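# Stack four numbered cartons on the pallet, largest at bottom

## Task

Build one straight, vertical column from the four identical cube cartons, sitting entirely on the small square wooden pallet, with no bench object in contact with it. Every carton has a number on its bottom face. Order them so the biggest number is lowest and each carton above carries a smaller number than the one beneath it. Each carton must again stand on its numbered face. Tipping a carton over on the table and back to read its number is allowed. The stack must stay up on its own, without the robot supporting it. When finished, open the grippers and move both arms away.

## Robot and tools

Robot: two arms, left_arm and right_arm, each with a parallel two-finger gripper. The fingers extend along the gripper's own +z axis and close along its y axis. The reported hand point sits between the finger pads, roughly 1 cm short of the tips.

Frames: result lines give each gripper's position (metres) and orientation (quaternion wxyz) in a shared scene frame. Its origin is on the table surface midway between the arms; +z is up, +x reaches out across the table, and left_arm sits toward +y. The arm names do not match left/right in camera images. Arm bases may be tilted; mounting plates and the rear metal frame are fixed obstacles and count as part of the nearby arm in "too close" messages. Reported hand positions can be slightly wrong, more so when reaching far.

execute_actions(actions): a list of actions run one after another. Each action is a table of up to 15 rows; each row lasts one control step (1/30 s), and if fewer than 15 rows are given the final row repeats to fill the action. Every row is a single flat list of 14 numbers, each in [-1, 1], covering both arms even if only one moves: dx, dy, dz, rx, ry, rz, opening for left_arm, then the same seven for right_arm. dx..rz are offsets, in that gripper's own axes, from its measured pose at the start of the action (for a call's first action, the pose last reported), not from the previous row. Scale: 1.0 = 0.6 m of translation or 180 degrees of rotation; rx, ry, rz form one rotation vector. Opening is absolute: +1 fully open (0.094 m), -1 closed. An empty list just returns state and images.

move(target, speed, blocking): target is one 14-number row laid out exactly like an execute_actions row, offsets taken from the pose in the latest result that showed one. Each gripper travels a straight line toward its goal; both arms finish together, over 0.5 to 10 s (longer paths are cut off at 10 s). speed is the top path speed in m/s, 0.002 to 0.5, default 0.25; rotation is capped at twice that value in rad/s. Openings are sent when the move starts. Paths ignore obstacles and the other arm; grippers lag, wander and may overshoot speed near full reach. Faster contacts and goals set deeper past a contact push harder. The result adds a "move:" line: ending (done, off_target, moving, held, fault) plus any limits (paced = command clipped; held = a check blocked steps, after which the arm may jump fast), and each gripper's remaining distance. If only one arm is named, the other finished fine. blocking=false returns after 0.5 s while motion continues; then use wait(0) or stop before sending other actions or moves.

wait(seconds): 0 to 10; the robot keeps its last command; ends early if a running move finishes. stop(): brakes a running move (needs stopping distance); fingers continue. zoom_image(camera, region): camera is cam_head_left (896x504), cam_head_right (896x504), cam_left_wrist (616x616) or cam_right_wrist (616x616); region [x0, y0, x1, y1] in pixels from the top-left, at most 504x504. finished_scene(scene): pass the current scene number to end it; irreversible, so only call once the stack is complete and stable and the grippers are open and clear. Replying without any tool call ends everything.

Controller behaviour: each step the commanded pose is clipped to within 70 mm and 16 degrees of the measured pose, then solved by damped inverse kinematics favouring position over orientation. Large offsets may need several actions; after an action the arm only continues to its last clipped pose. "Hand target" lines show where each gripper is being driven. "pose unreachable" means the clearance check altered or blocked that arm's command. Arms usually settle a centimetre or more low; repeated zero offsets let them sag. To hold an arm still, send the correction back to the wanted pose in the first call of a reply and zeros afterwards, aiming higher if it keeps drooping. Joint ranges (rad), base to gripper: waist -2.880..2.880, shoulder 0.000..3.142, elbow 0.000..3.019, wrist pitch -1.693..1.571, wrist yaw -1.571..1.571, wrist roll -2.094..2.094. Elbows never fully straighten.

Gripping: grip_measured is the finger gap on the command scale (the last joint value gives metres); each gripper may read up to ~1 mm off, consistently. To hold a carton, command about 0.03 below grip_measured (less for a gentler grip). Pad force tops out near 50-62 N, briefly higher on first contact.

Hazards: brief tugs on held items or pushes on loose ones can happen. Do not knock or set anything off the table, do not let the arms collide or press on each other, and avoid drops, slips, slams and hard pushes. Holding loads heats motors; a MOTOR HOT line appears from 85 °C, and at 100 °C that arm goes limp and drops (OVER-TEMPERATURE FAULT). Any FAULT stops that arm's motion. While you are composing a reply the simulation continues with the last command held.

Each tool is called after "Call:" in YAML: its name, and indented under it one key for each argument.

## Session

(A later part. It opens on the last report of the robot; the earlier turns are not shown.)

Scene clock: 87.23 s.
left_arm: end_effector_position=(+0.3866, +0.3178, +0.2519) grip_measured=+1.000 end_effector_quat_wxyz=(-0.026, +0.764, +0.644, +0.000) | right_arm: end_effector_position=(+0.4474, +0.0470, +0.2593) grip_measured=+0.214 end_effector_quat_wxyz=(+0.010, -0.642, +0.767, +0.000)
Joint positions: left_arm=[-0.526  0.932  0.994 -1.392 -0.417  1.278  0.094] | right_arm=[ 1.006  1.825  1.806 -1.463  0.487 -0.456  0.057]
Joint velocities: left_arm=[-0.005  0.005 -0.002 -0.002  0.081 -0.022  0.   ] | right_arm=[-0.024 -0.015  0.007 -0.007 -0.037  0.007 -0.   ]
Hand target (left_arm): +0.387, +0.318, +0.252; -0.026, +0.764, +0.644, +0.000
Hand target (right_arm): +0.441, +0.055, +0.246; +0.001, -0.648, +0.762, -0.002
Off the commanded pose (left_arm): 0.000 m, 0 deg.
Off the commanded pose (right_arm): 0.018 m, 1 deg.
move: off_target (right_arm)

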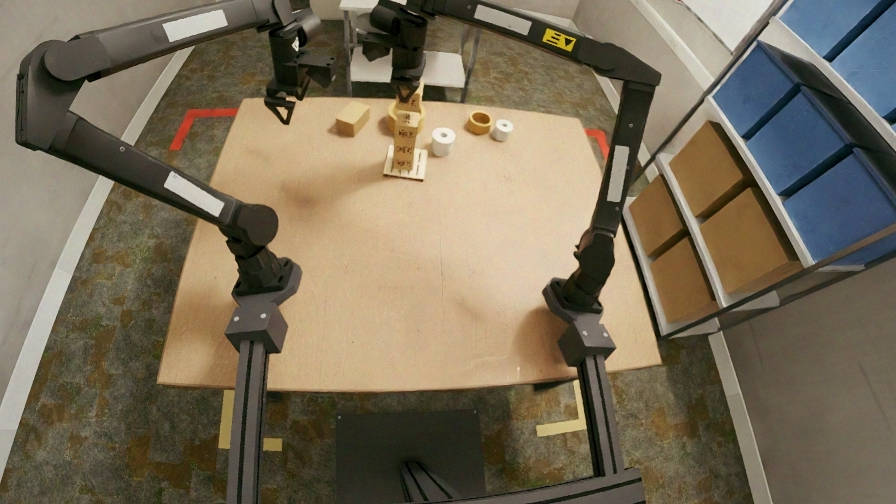

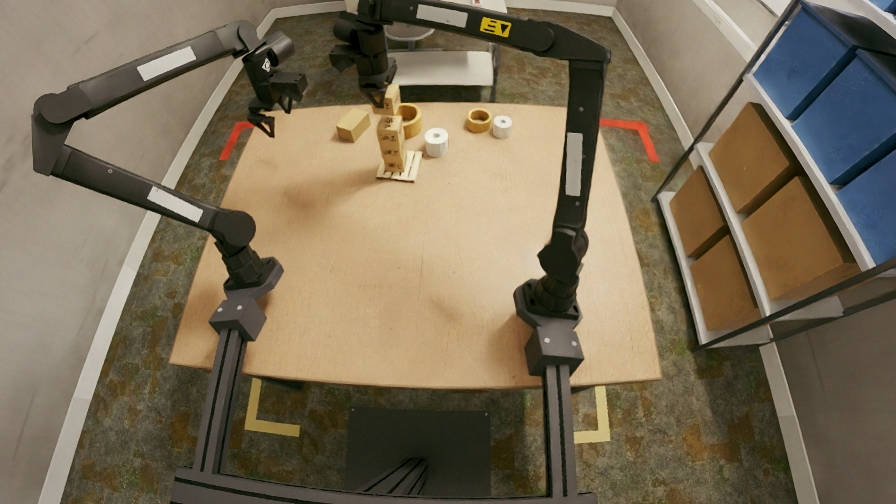

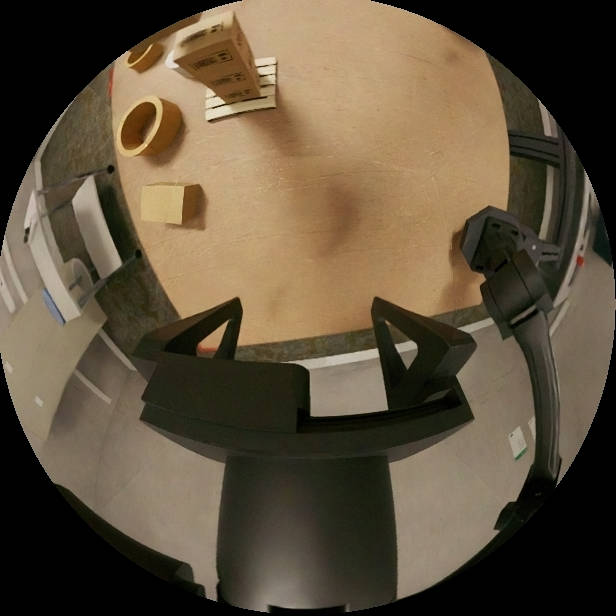

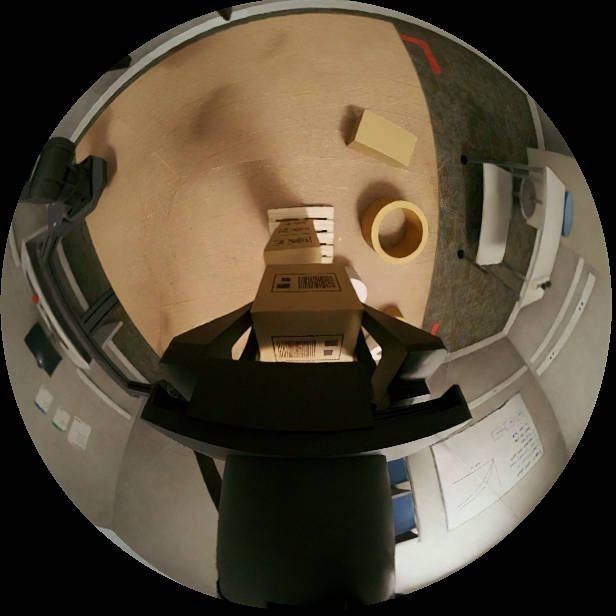

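Needs ~12 mm in +y gripper.

Call:
move:
  target: [0,0,0,0,0,0,1,0,0.032,0.05,-0.004,0.005,0,0.15]
  speed: 0.05

Call:
zoom_image:
  camera: "cam_head_left"
  region: [340,60,480,200]

Scene clock: 89.03 s.
left_arm: end_effector_position=(+0.3866, +0.3178, +0.2519) grip_measured=+1.000 end_effector_quat_wxyz=(-0.026, +0.764, +0.644, +0.000) | right_arm: end_effector_position=(+0.4316, +0.0486, +0.2340) grip_measured=+0.214 end_effector_quat_wxyz=(+0.001, -0.646, +0.764, -0.000)
Joint positions: left_arm=[-0.526  0.932  0.994 -1.392 -0.417  1.278  0.094] | right_arm=[ 1.006  1.825  1.731 -1.406  0.485 -0.456  0.057]
Joint velocities: left_arm=[-0.005 -0.005 -0.017 -0.017  0.022 -0.037  0.   ] | right_arm=[ 0.005 -0.005  0.012 -0.007 -0.037 -0.066  0.001]
Hand target (left_arm): +0.387, +0.318, +0.252; -0.026, +0.764, +0.644, +0.000
Hand target (right_arm): +0.429, +0.050, +0.229; -0.001, -0.642, +0.767, +0.000
Off the commanded pose (left_arm): 0.000 m, 0 deg.
Off the commanded pose (right_arm): 0.006 m, 1 deg.
move: done

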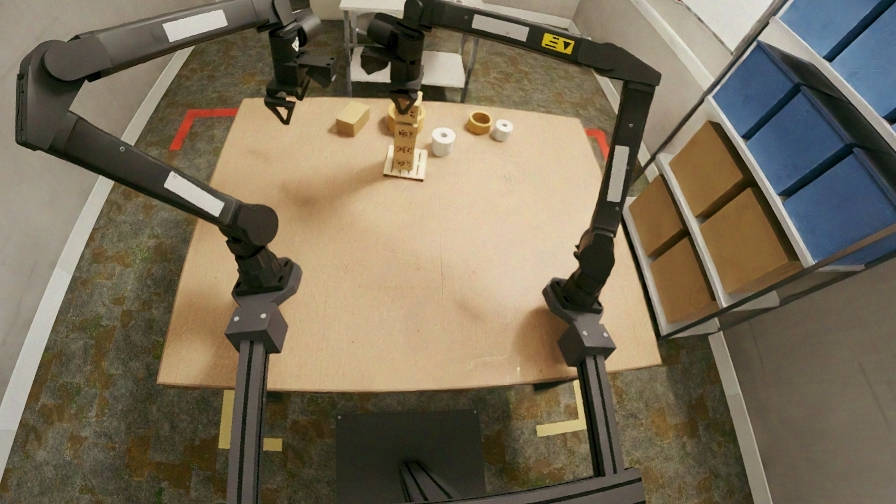

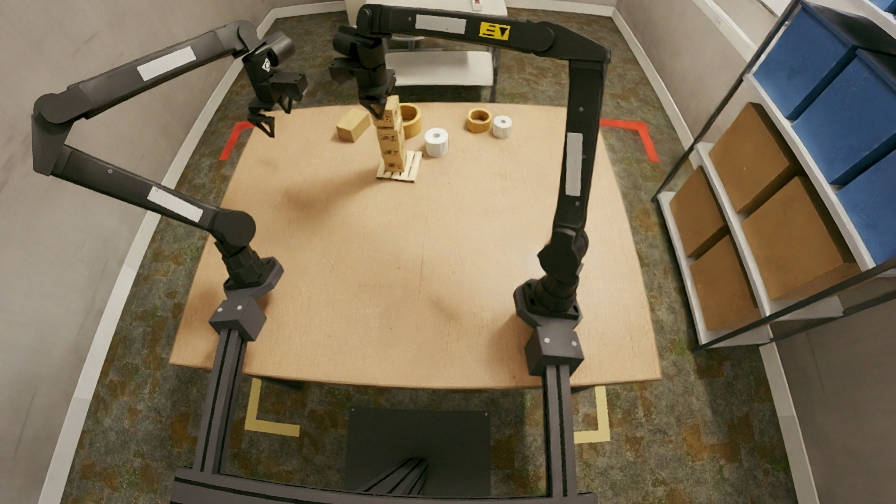

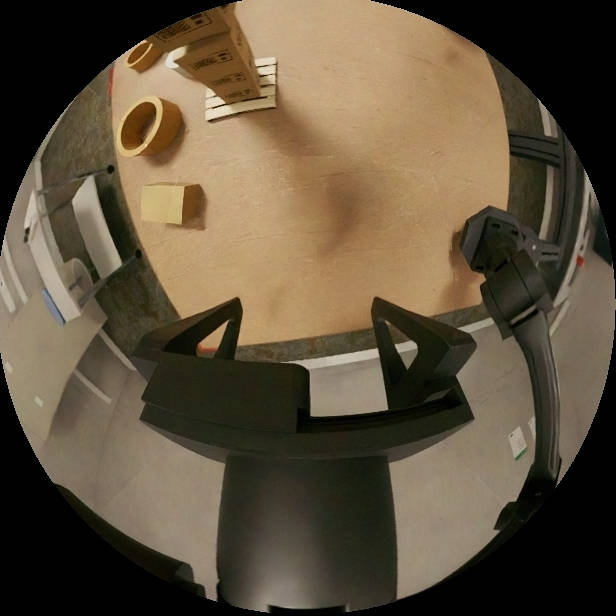

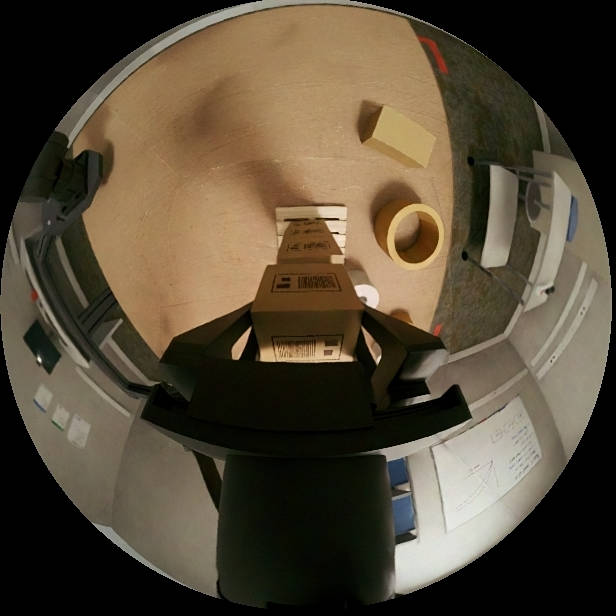

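Region (340, 60, 480, 200) of cam_head_left's 896x504 image, scaled by 3.600, with more detail than that image has.

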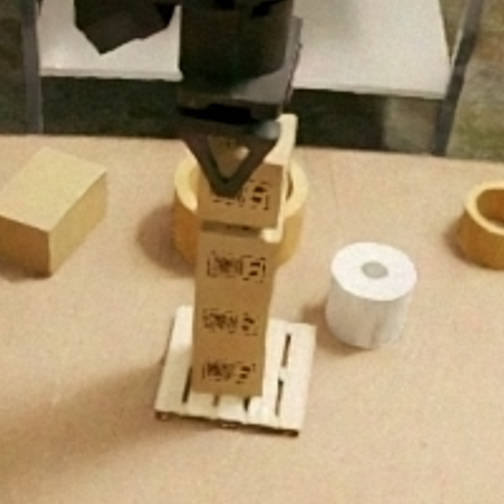

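Slightly too far +y (~4 mm) and +Y (~2 mm).

Call:
move:
  target: [0,0,0,0,0,0,1,0.006,-0.014,0.04,0,0,0,0.15]
  speed: 0.03

Call:
zoom_image:
  camera: "cam_head_left"
  region: [340,60,480,200]

Scene clock: 90.63 s.
left_arm: end_effector_position=(+0.3866, +0.3178, +0.2519) grip_measured=+1.000 end_effector_quat_wxyz=(-0.026, +0.764, +0.644, +0.000) | right_arm: end_effector_position=(+0.4378, +0.0468, +0.2202) grip_measured=+0.214 end_effector_quat_wxyz=(+0.007, -0.643, +0.766, +0.001)
Joint positions: left_arm=[-0.526  0.932  0.994 -1.392 -0.417  1.278  0.094] | right_arm=[ 0.985  1.825  1.705 -1.357  0.483 -0.478  0.057]
Joint velocities: left_arm=[-0.005 -0.005 -0.017  0.012  0.022  0.022  0.   ] | right_arm=[-0.015 -0.005 -0.012 -0.007  0.007 -0.066 -0.   ]
Hand target (left_arm): +0.387, +0.318, +0.252; -0.026, +0.764, +0.644, +0.000
Hand target (right_arm): +0.440, +0.044, +0.210; +0.001, -0.645, +0.764, +0.000
Off the commanded pose (left_arm): 0.000 m, 0 deg.
Off the commanded pose (right_arm): 0.011 m, 1 deg.
move: off_target (right_arm)

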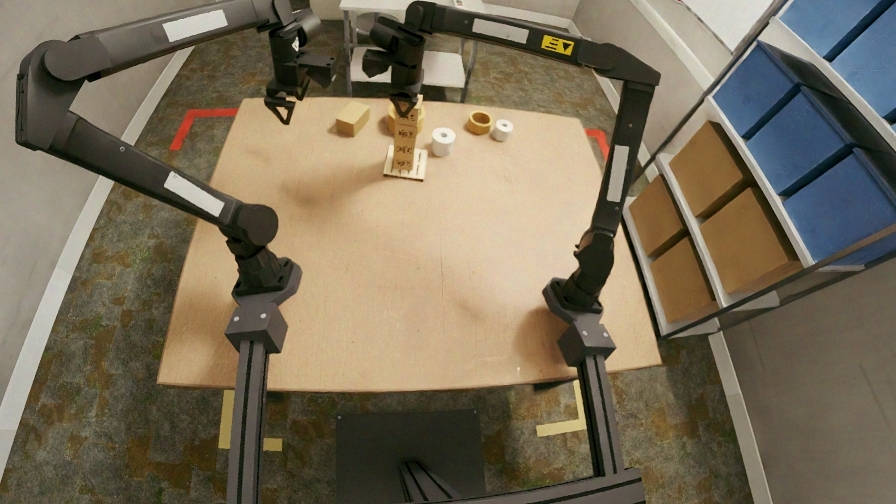

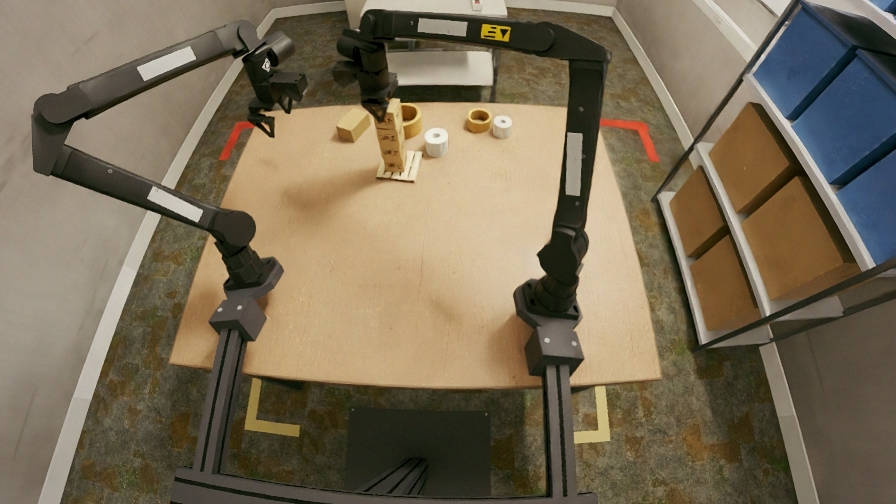

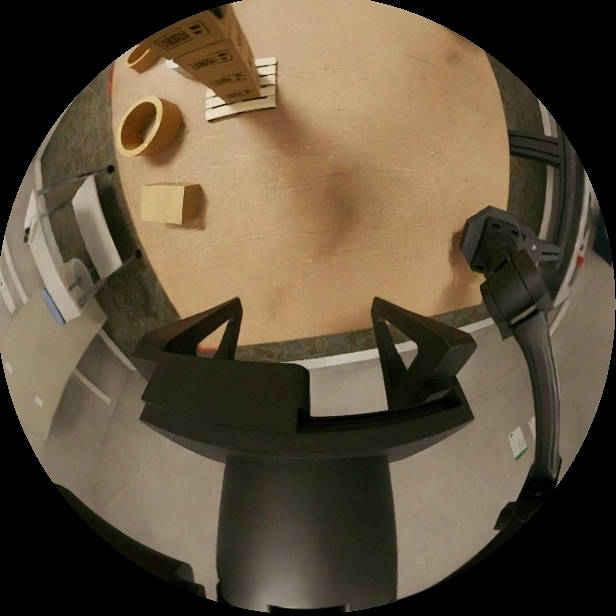

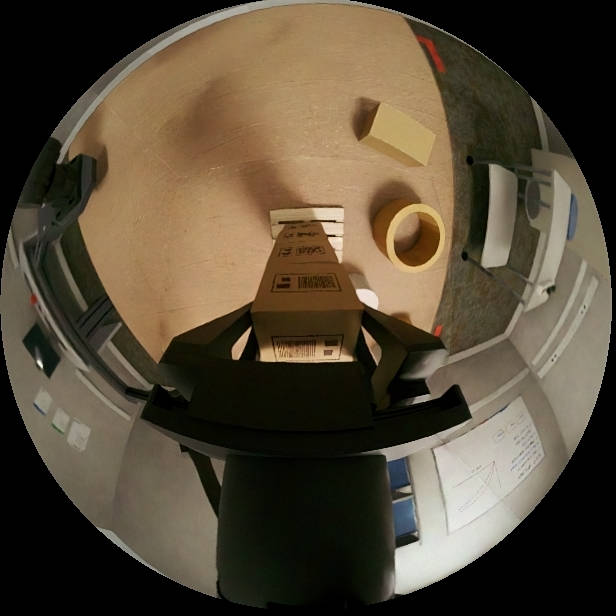

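Region (340, 60, 480, 200) of cam_head_left's 896x504 image, scaled by 3.600, with more detail than that image has.

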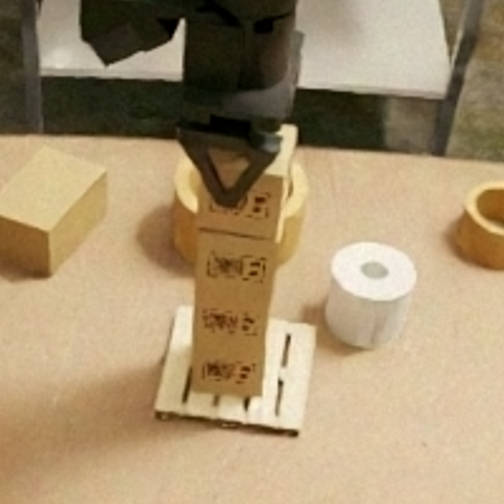

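Call:
move:
  target: [0,0,0,0,0,0,1,0,0.005,0.015,0,0,0,0.15]
  speed: 0.02

Call:
execute_actions:
  actions:
    - [[0,0,0,0,0,0,1,0,0,0,0,0,0,1]]
    - [[0,0,0,0,0,0,1,0,0,0,0,0,0,1]]

Call:
move:
  target: [0,0,0,0,0,0,1,0,-0.012,-0.13,0,0,0,1]
  speed: 0.12

Call:
move:
  target: [0,0,0,0,0,0,1,0.4,0,-0.04,0,0,0,1]

Scene clock: 91.60 s.
left_arm: end_effector_position=(+0.3866, +0.3178, +0.2519) grip_measured=+1.000 end_effector_quat_wxyz=(-0.026, +0.764, +0.644, +0.000) | right_arm: end_effector_position=(+0.4371, +0.0480, +0.2173) grip_measured=+0.214 end_effector_quat_wxyz=(+0.010, -0.642, +0.767, +0.001)
Joint positions: left_arm=[-0.526  0.932  0.994 -1.392 -0.417  1.278  0.094] | right_arm=[ 0.985  1.825  1.697 -1.343  0.485 -0.479  0.057]
Joint velocities: left_arm=[-0.015 -0.005 -0.007 -0.007 -0.022 -0.007  0.   ] | right_arm=[ 0.005 -0.005 -0.002  0.032  0.007 -0.037  0.   ]
Hand target (left_arm): +0.387, +0.318, +0.252; -0.026, +0.764, +0.644, +0.000
Hand target (right_arm): +0.435, +0.047, +0.211; +0.007, -0.643, +0.766, +0.001
Off the commanded pose (left_arm): 0.000 m, 0 deg.
Off the commanded pose (right_arm): 0.007 m, 0 deg.
move: done

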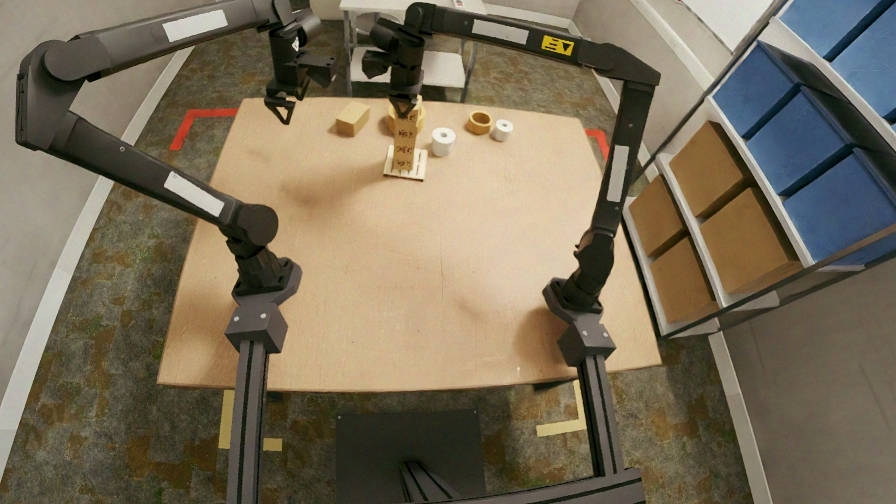

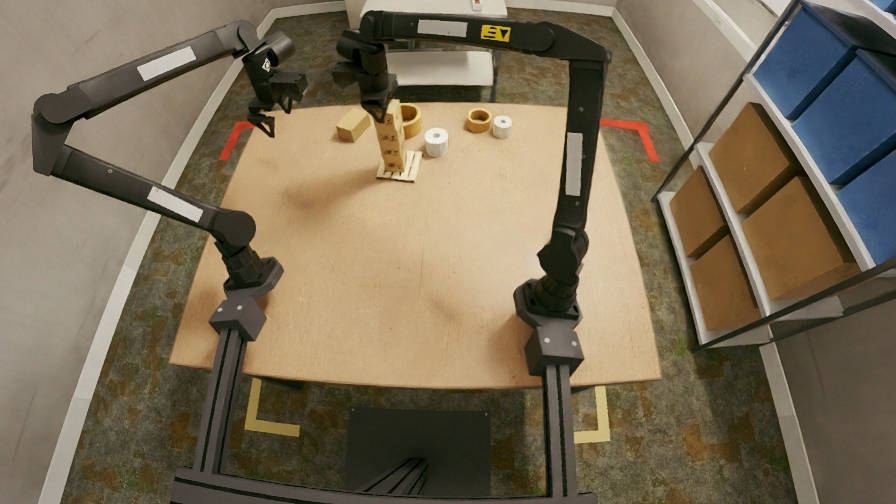

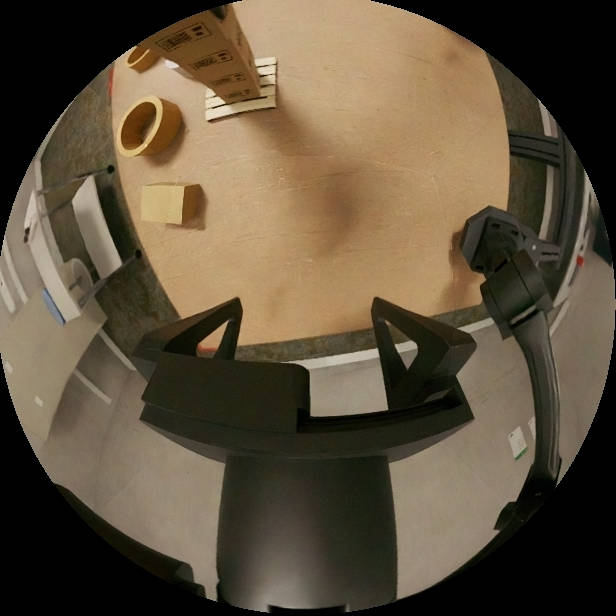

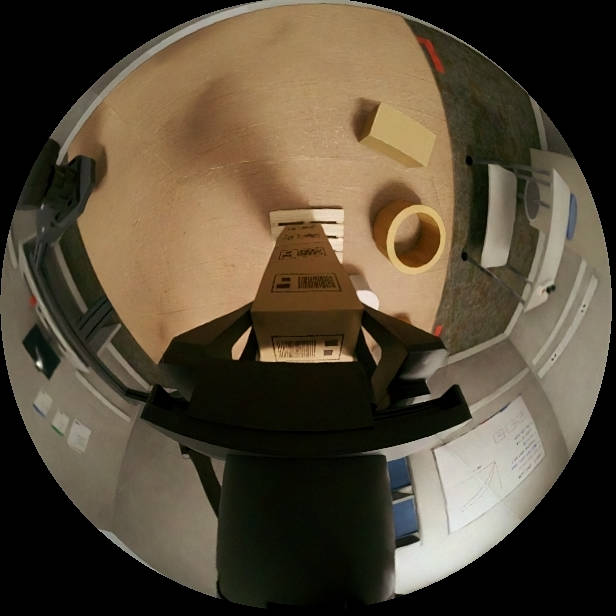

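Scene clock: 92.60 s.
left_arm: end_effector_position=(+0.3866, +0.3178, +0.2519) grip_measured=+1.000 end_effector_quat_wxyz=(-0.026, +0.764, +0.644, +0.000) | right_arm: end_effector_position=(+0.4371, +0.0480, +0.2173) grip_measured=+1.000 end_effector_quat_wxyz=(+0.010, -0.642, +0.767, +0.001)
Joint positions: left_arm=[-0.526  0.932  0.994 -1.392 -0.417  1.278  0.094] | right_arm=[ 0.985  1.825  1.697 -1.343  0.485 -0.479  0.094]
Joint velocities: left_arm=[-0.015 -0.015 -0.002 -0.007 -0.051  0.066  0.   ] | right_arm=[ 0.024 -0.005 -0.002 -0.022  0.007 -0.022  0.   ]
Hand target (left_arm): +0.387, +0.318, +0.252; -0.026, +0.764, +0.644, +0.000
Hand target (right_arm): +0.437, +0.048, +0.217; +0.010, -0.642, +0.767, +0.001
Off the commanded pose (left_arm): 0.000 m, 0 deg.
Off the commanded pose (right_arm): 0.000 m, 0 deg.

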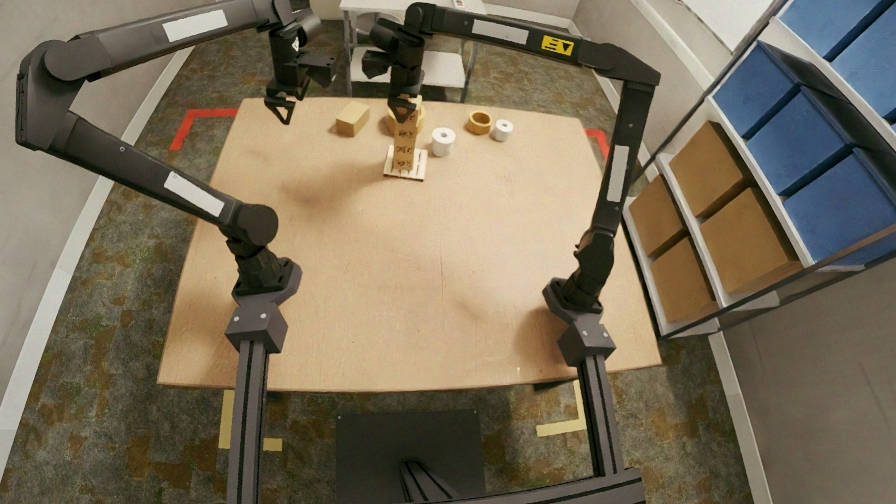

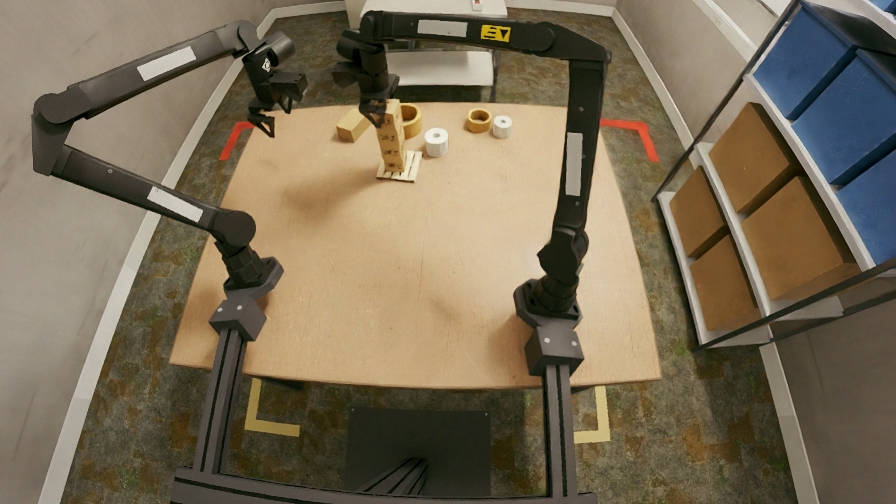

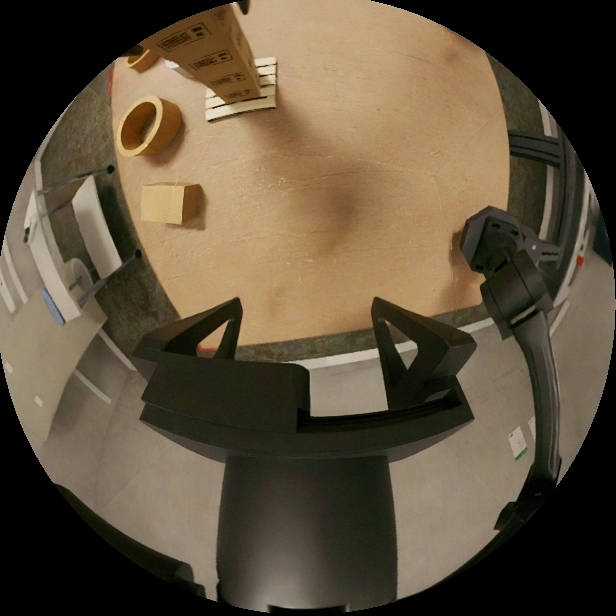

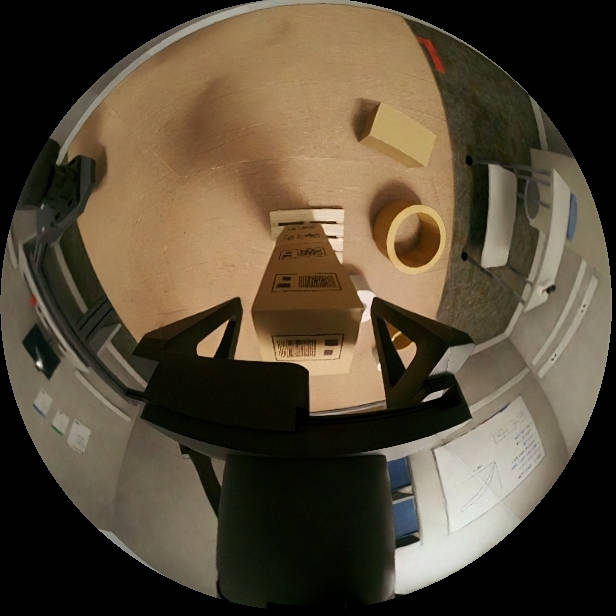

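Scene clock: 93.67 s.
left_arm: end_effector_position=(+0.3866, +0.3178, +0.2519) grip_measured=+1.000 end_effector_quat_wxyz=(-0.026, +0.764, +0.644, +0.000) | right_arm: end_effector_position=(+0.4306, +0.0419, +0.2702) grip_measured=+1.000 end_effector_quat_wxyz=(-0.015, -0.654, +0.756, -0.006)
Joint positions: left_arm=[-0.526  0.932  0.994 -1.392 -0.417  1.278  0.094] | right_arm=[ 1.031  1.825  1.818 -1.546  0.488 -0.433  0.094]
Joint velocities: left_arm=[-0.015 -0.015  0.012 -0.007 -0.081  0.081  0.   ] | right_arm=[ 0.005 -0.015 -0.002 -0.002 -0.081  0.022  0.   ]
Hand target (left_arm): +0.387, +0.318, +0.252; -0.026, +0.764, +0.644, +0.000
Hand target (right_arm): +0.441, +0.045, +0.295; +0.010, -0.642, +0.767, +0.001
Off the commanded pose (left_arm): 0.000 m, 0 deg.
Off the commanded pose (right_arm): 0.028 m, 3 deg.
move: off_target (right_arm)

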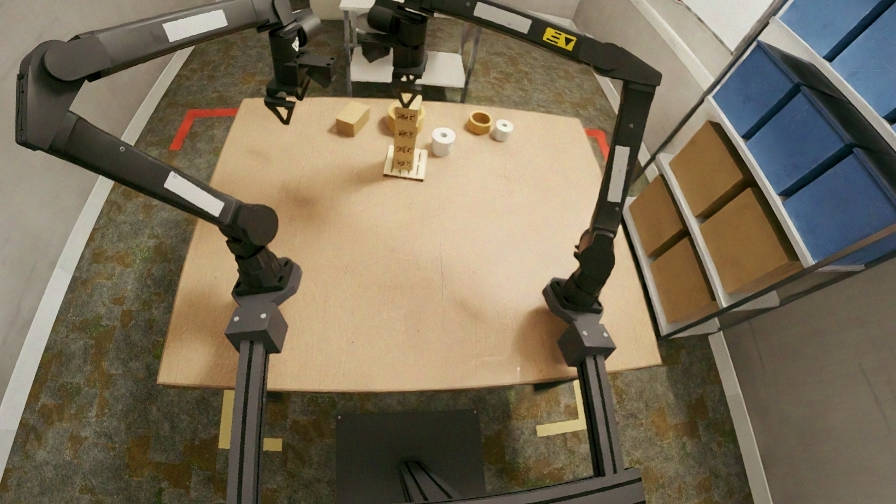

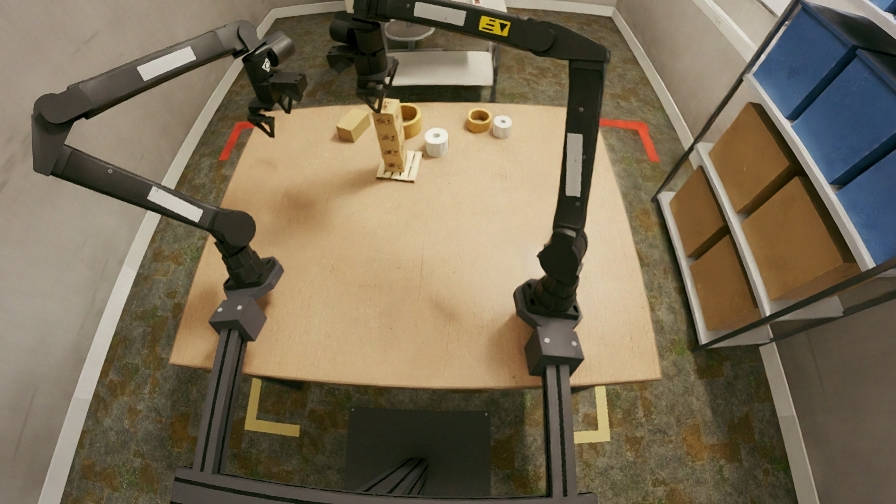

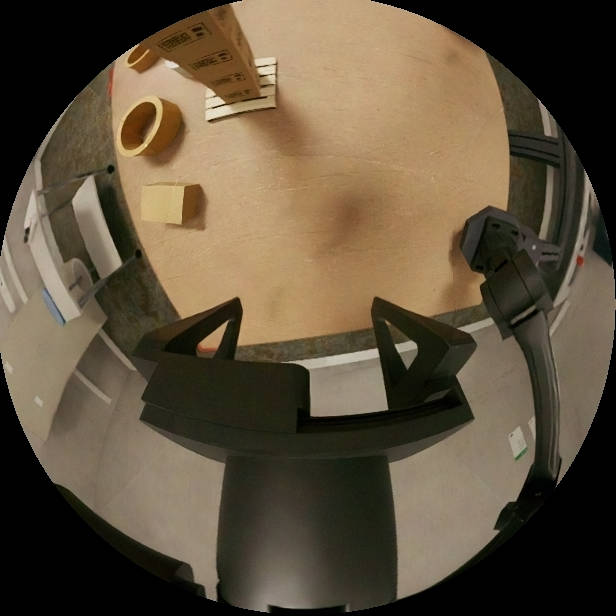

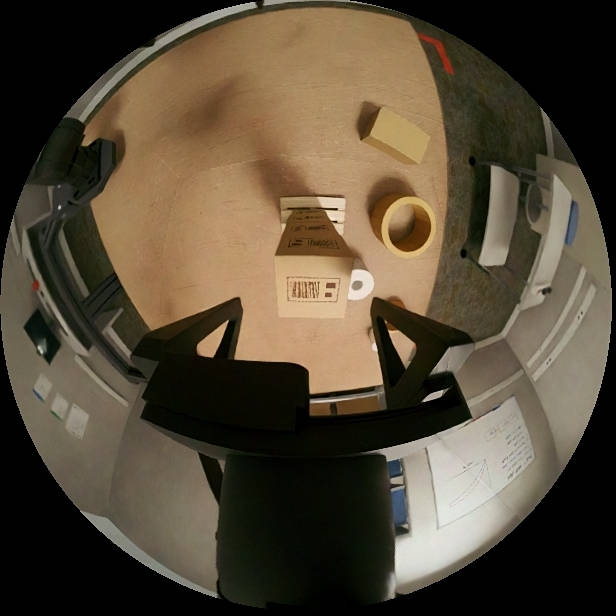

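Scene clock: 95.17 s.
left_arm: end_effector_position=(+0.3866, +0.3178, +0.2519) grip_measured=+1.000 end_effector_quat_wxyz=(-0.026, +0.764, +0.644, +0.000) | right_arm: end_effector_position=(+0.3958, -0.1895, +0.3038) grip_measured=+1.000 end_effector_quat_wxyz=(-0.007, -0.648, +0.761, -0.004)
Joint positions: left_arm=[-0.526  0.932  0.994 -1.392 -0.417  1.278  0.094] | right_arm=[ 0.824  1.243  1.323 -1.506  0.47  -0.658  0.094]
Joint velocities: left_arm=[-0.005 -0.015 -0.017  0.002  0.007 -0.051  0.   ] | right_arm=[ 0.015 -0.015  0.002 -0.012 -0.037 -0.007  0.   ]
Hand target (left_arm): +0.387, +0.318, +0.252; -0.026, +0.764, +0.644, +0.000
Hand target (right_arm): +0.393, -0.193, +0.300; -0.014, -0.654, +0.756, -0.004
Off the commanded pose (left_arm): 0.000 m, 0 deg.
Off the commanded pose (right_arm): 0.006 m, 1 deg.
move: done

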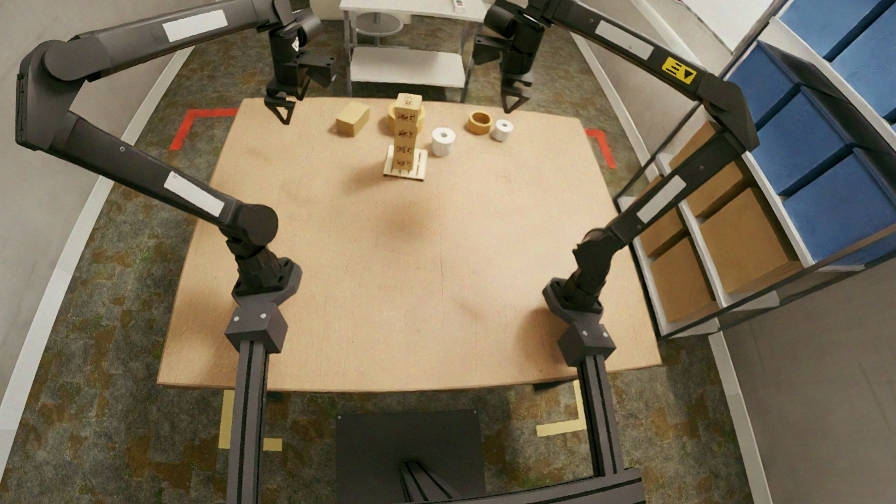

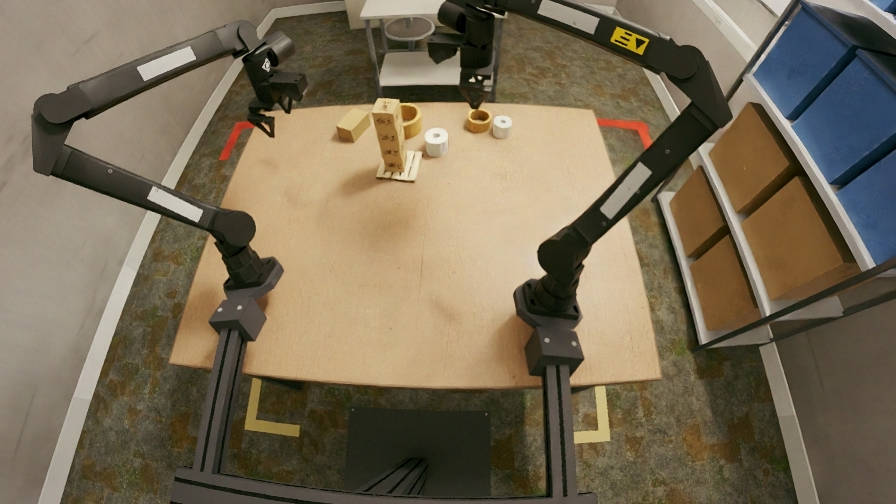

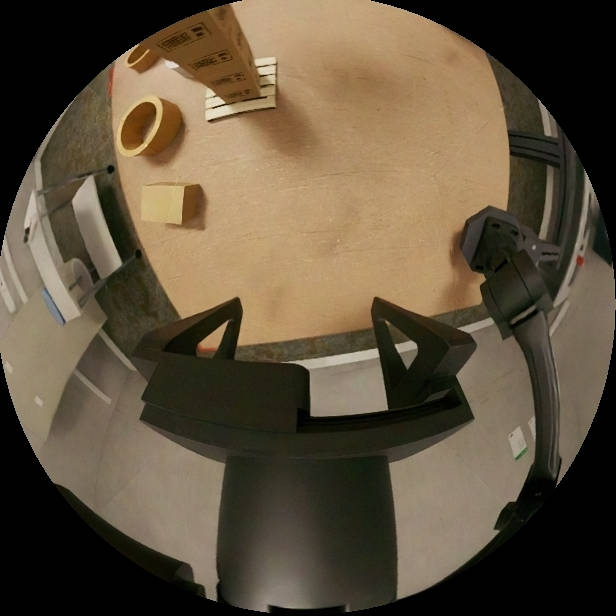

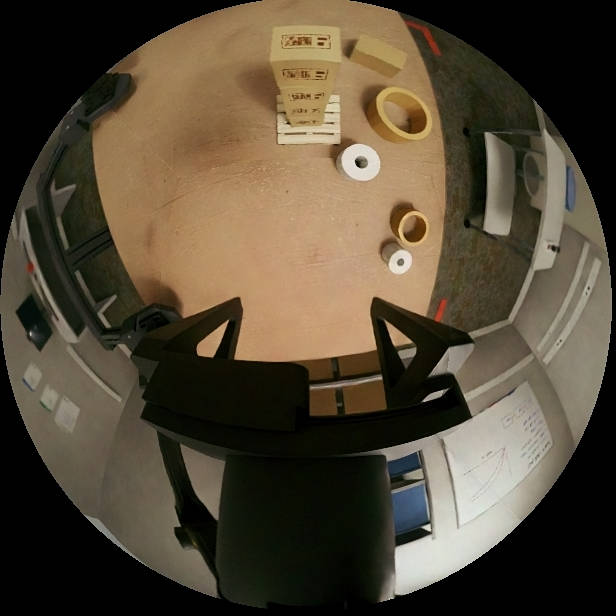

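Call:
finished_scene:
  scene: 2

The scene is finished: the task was done.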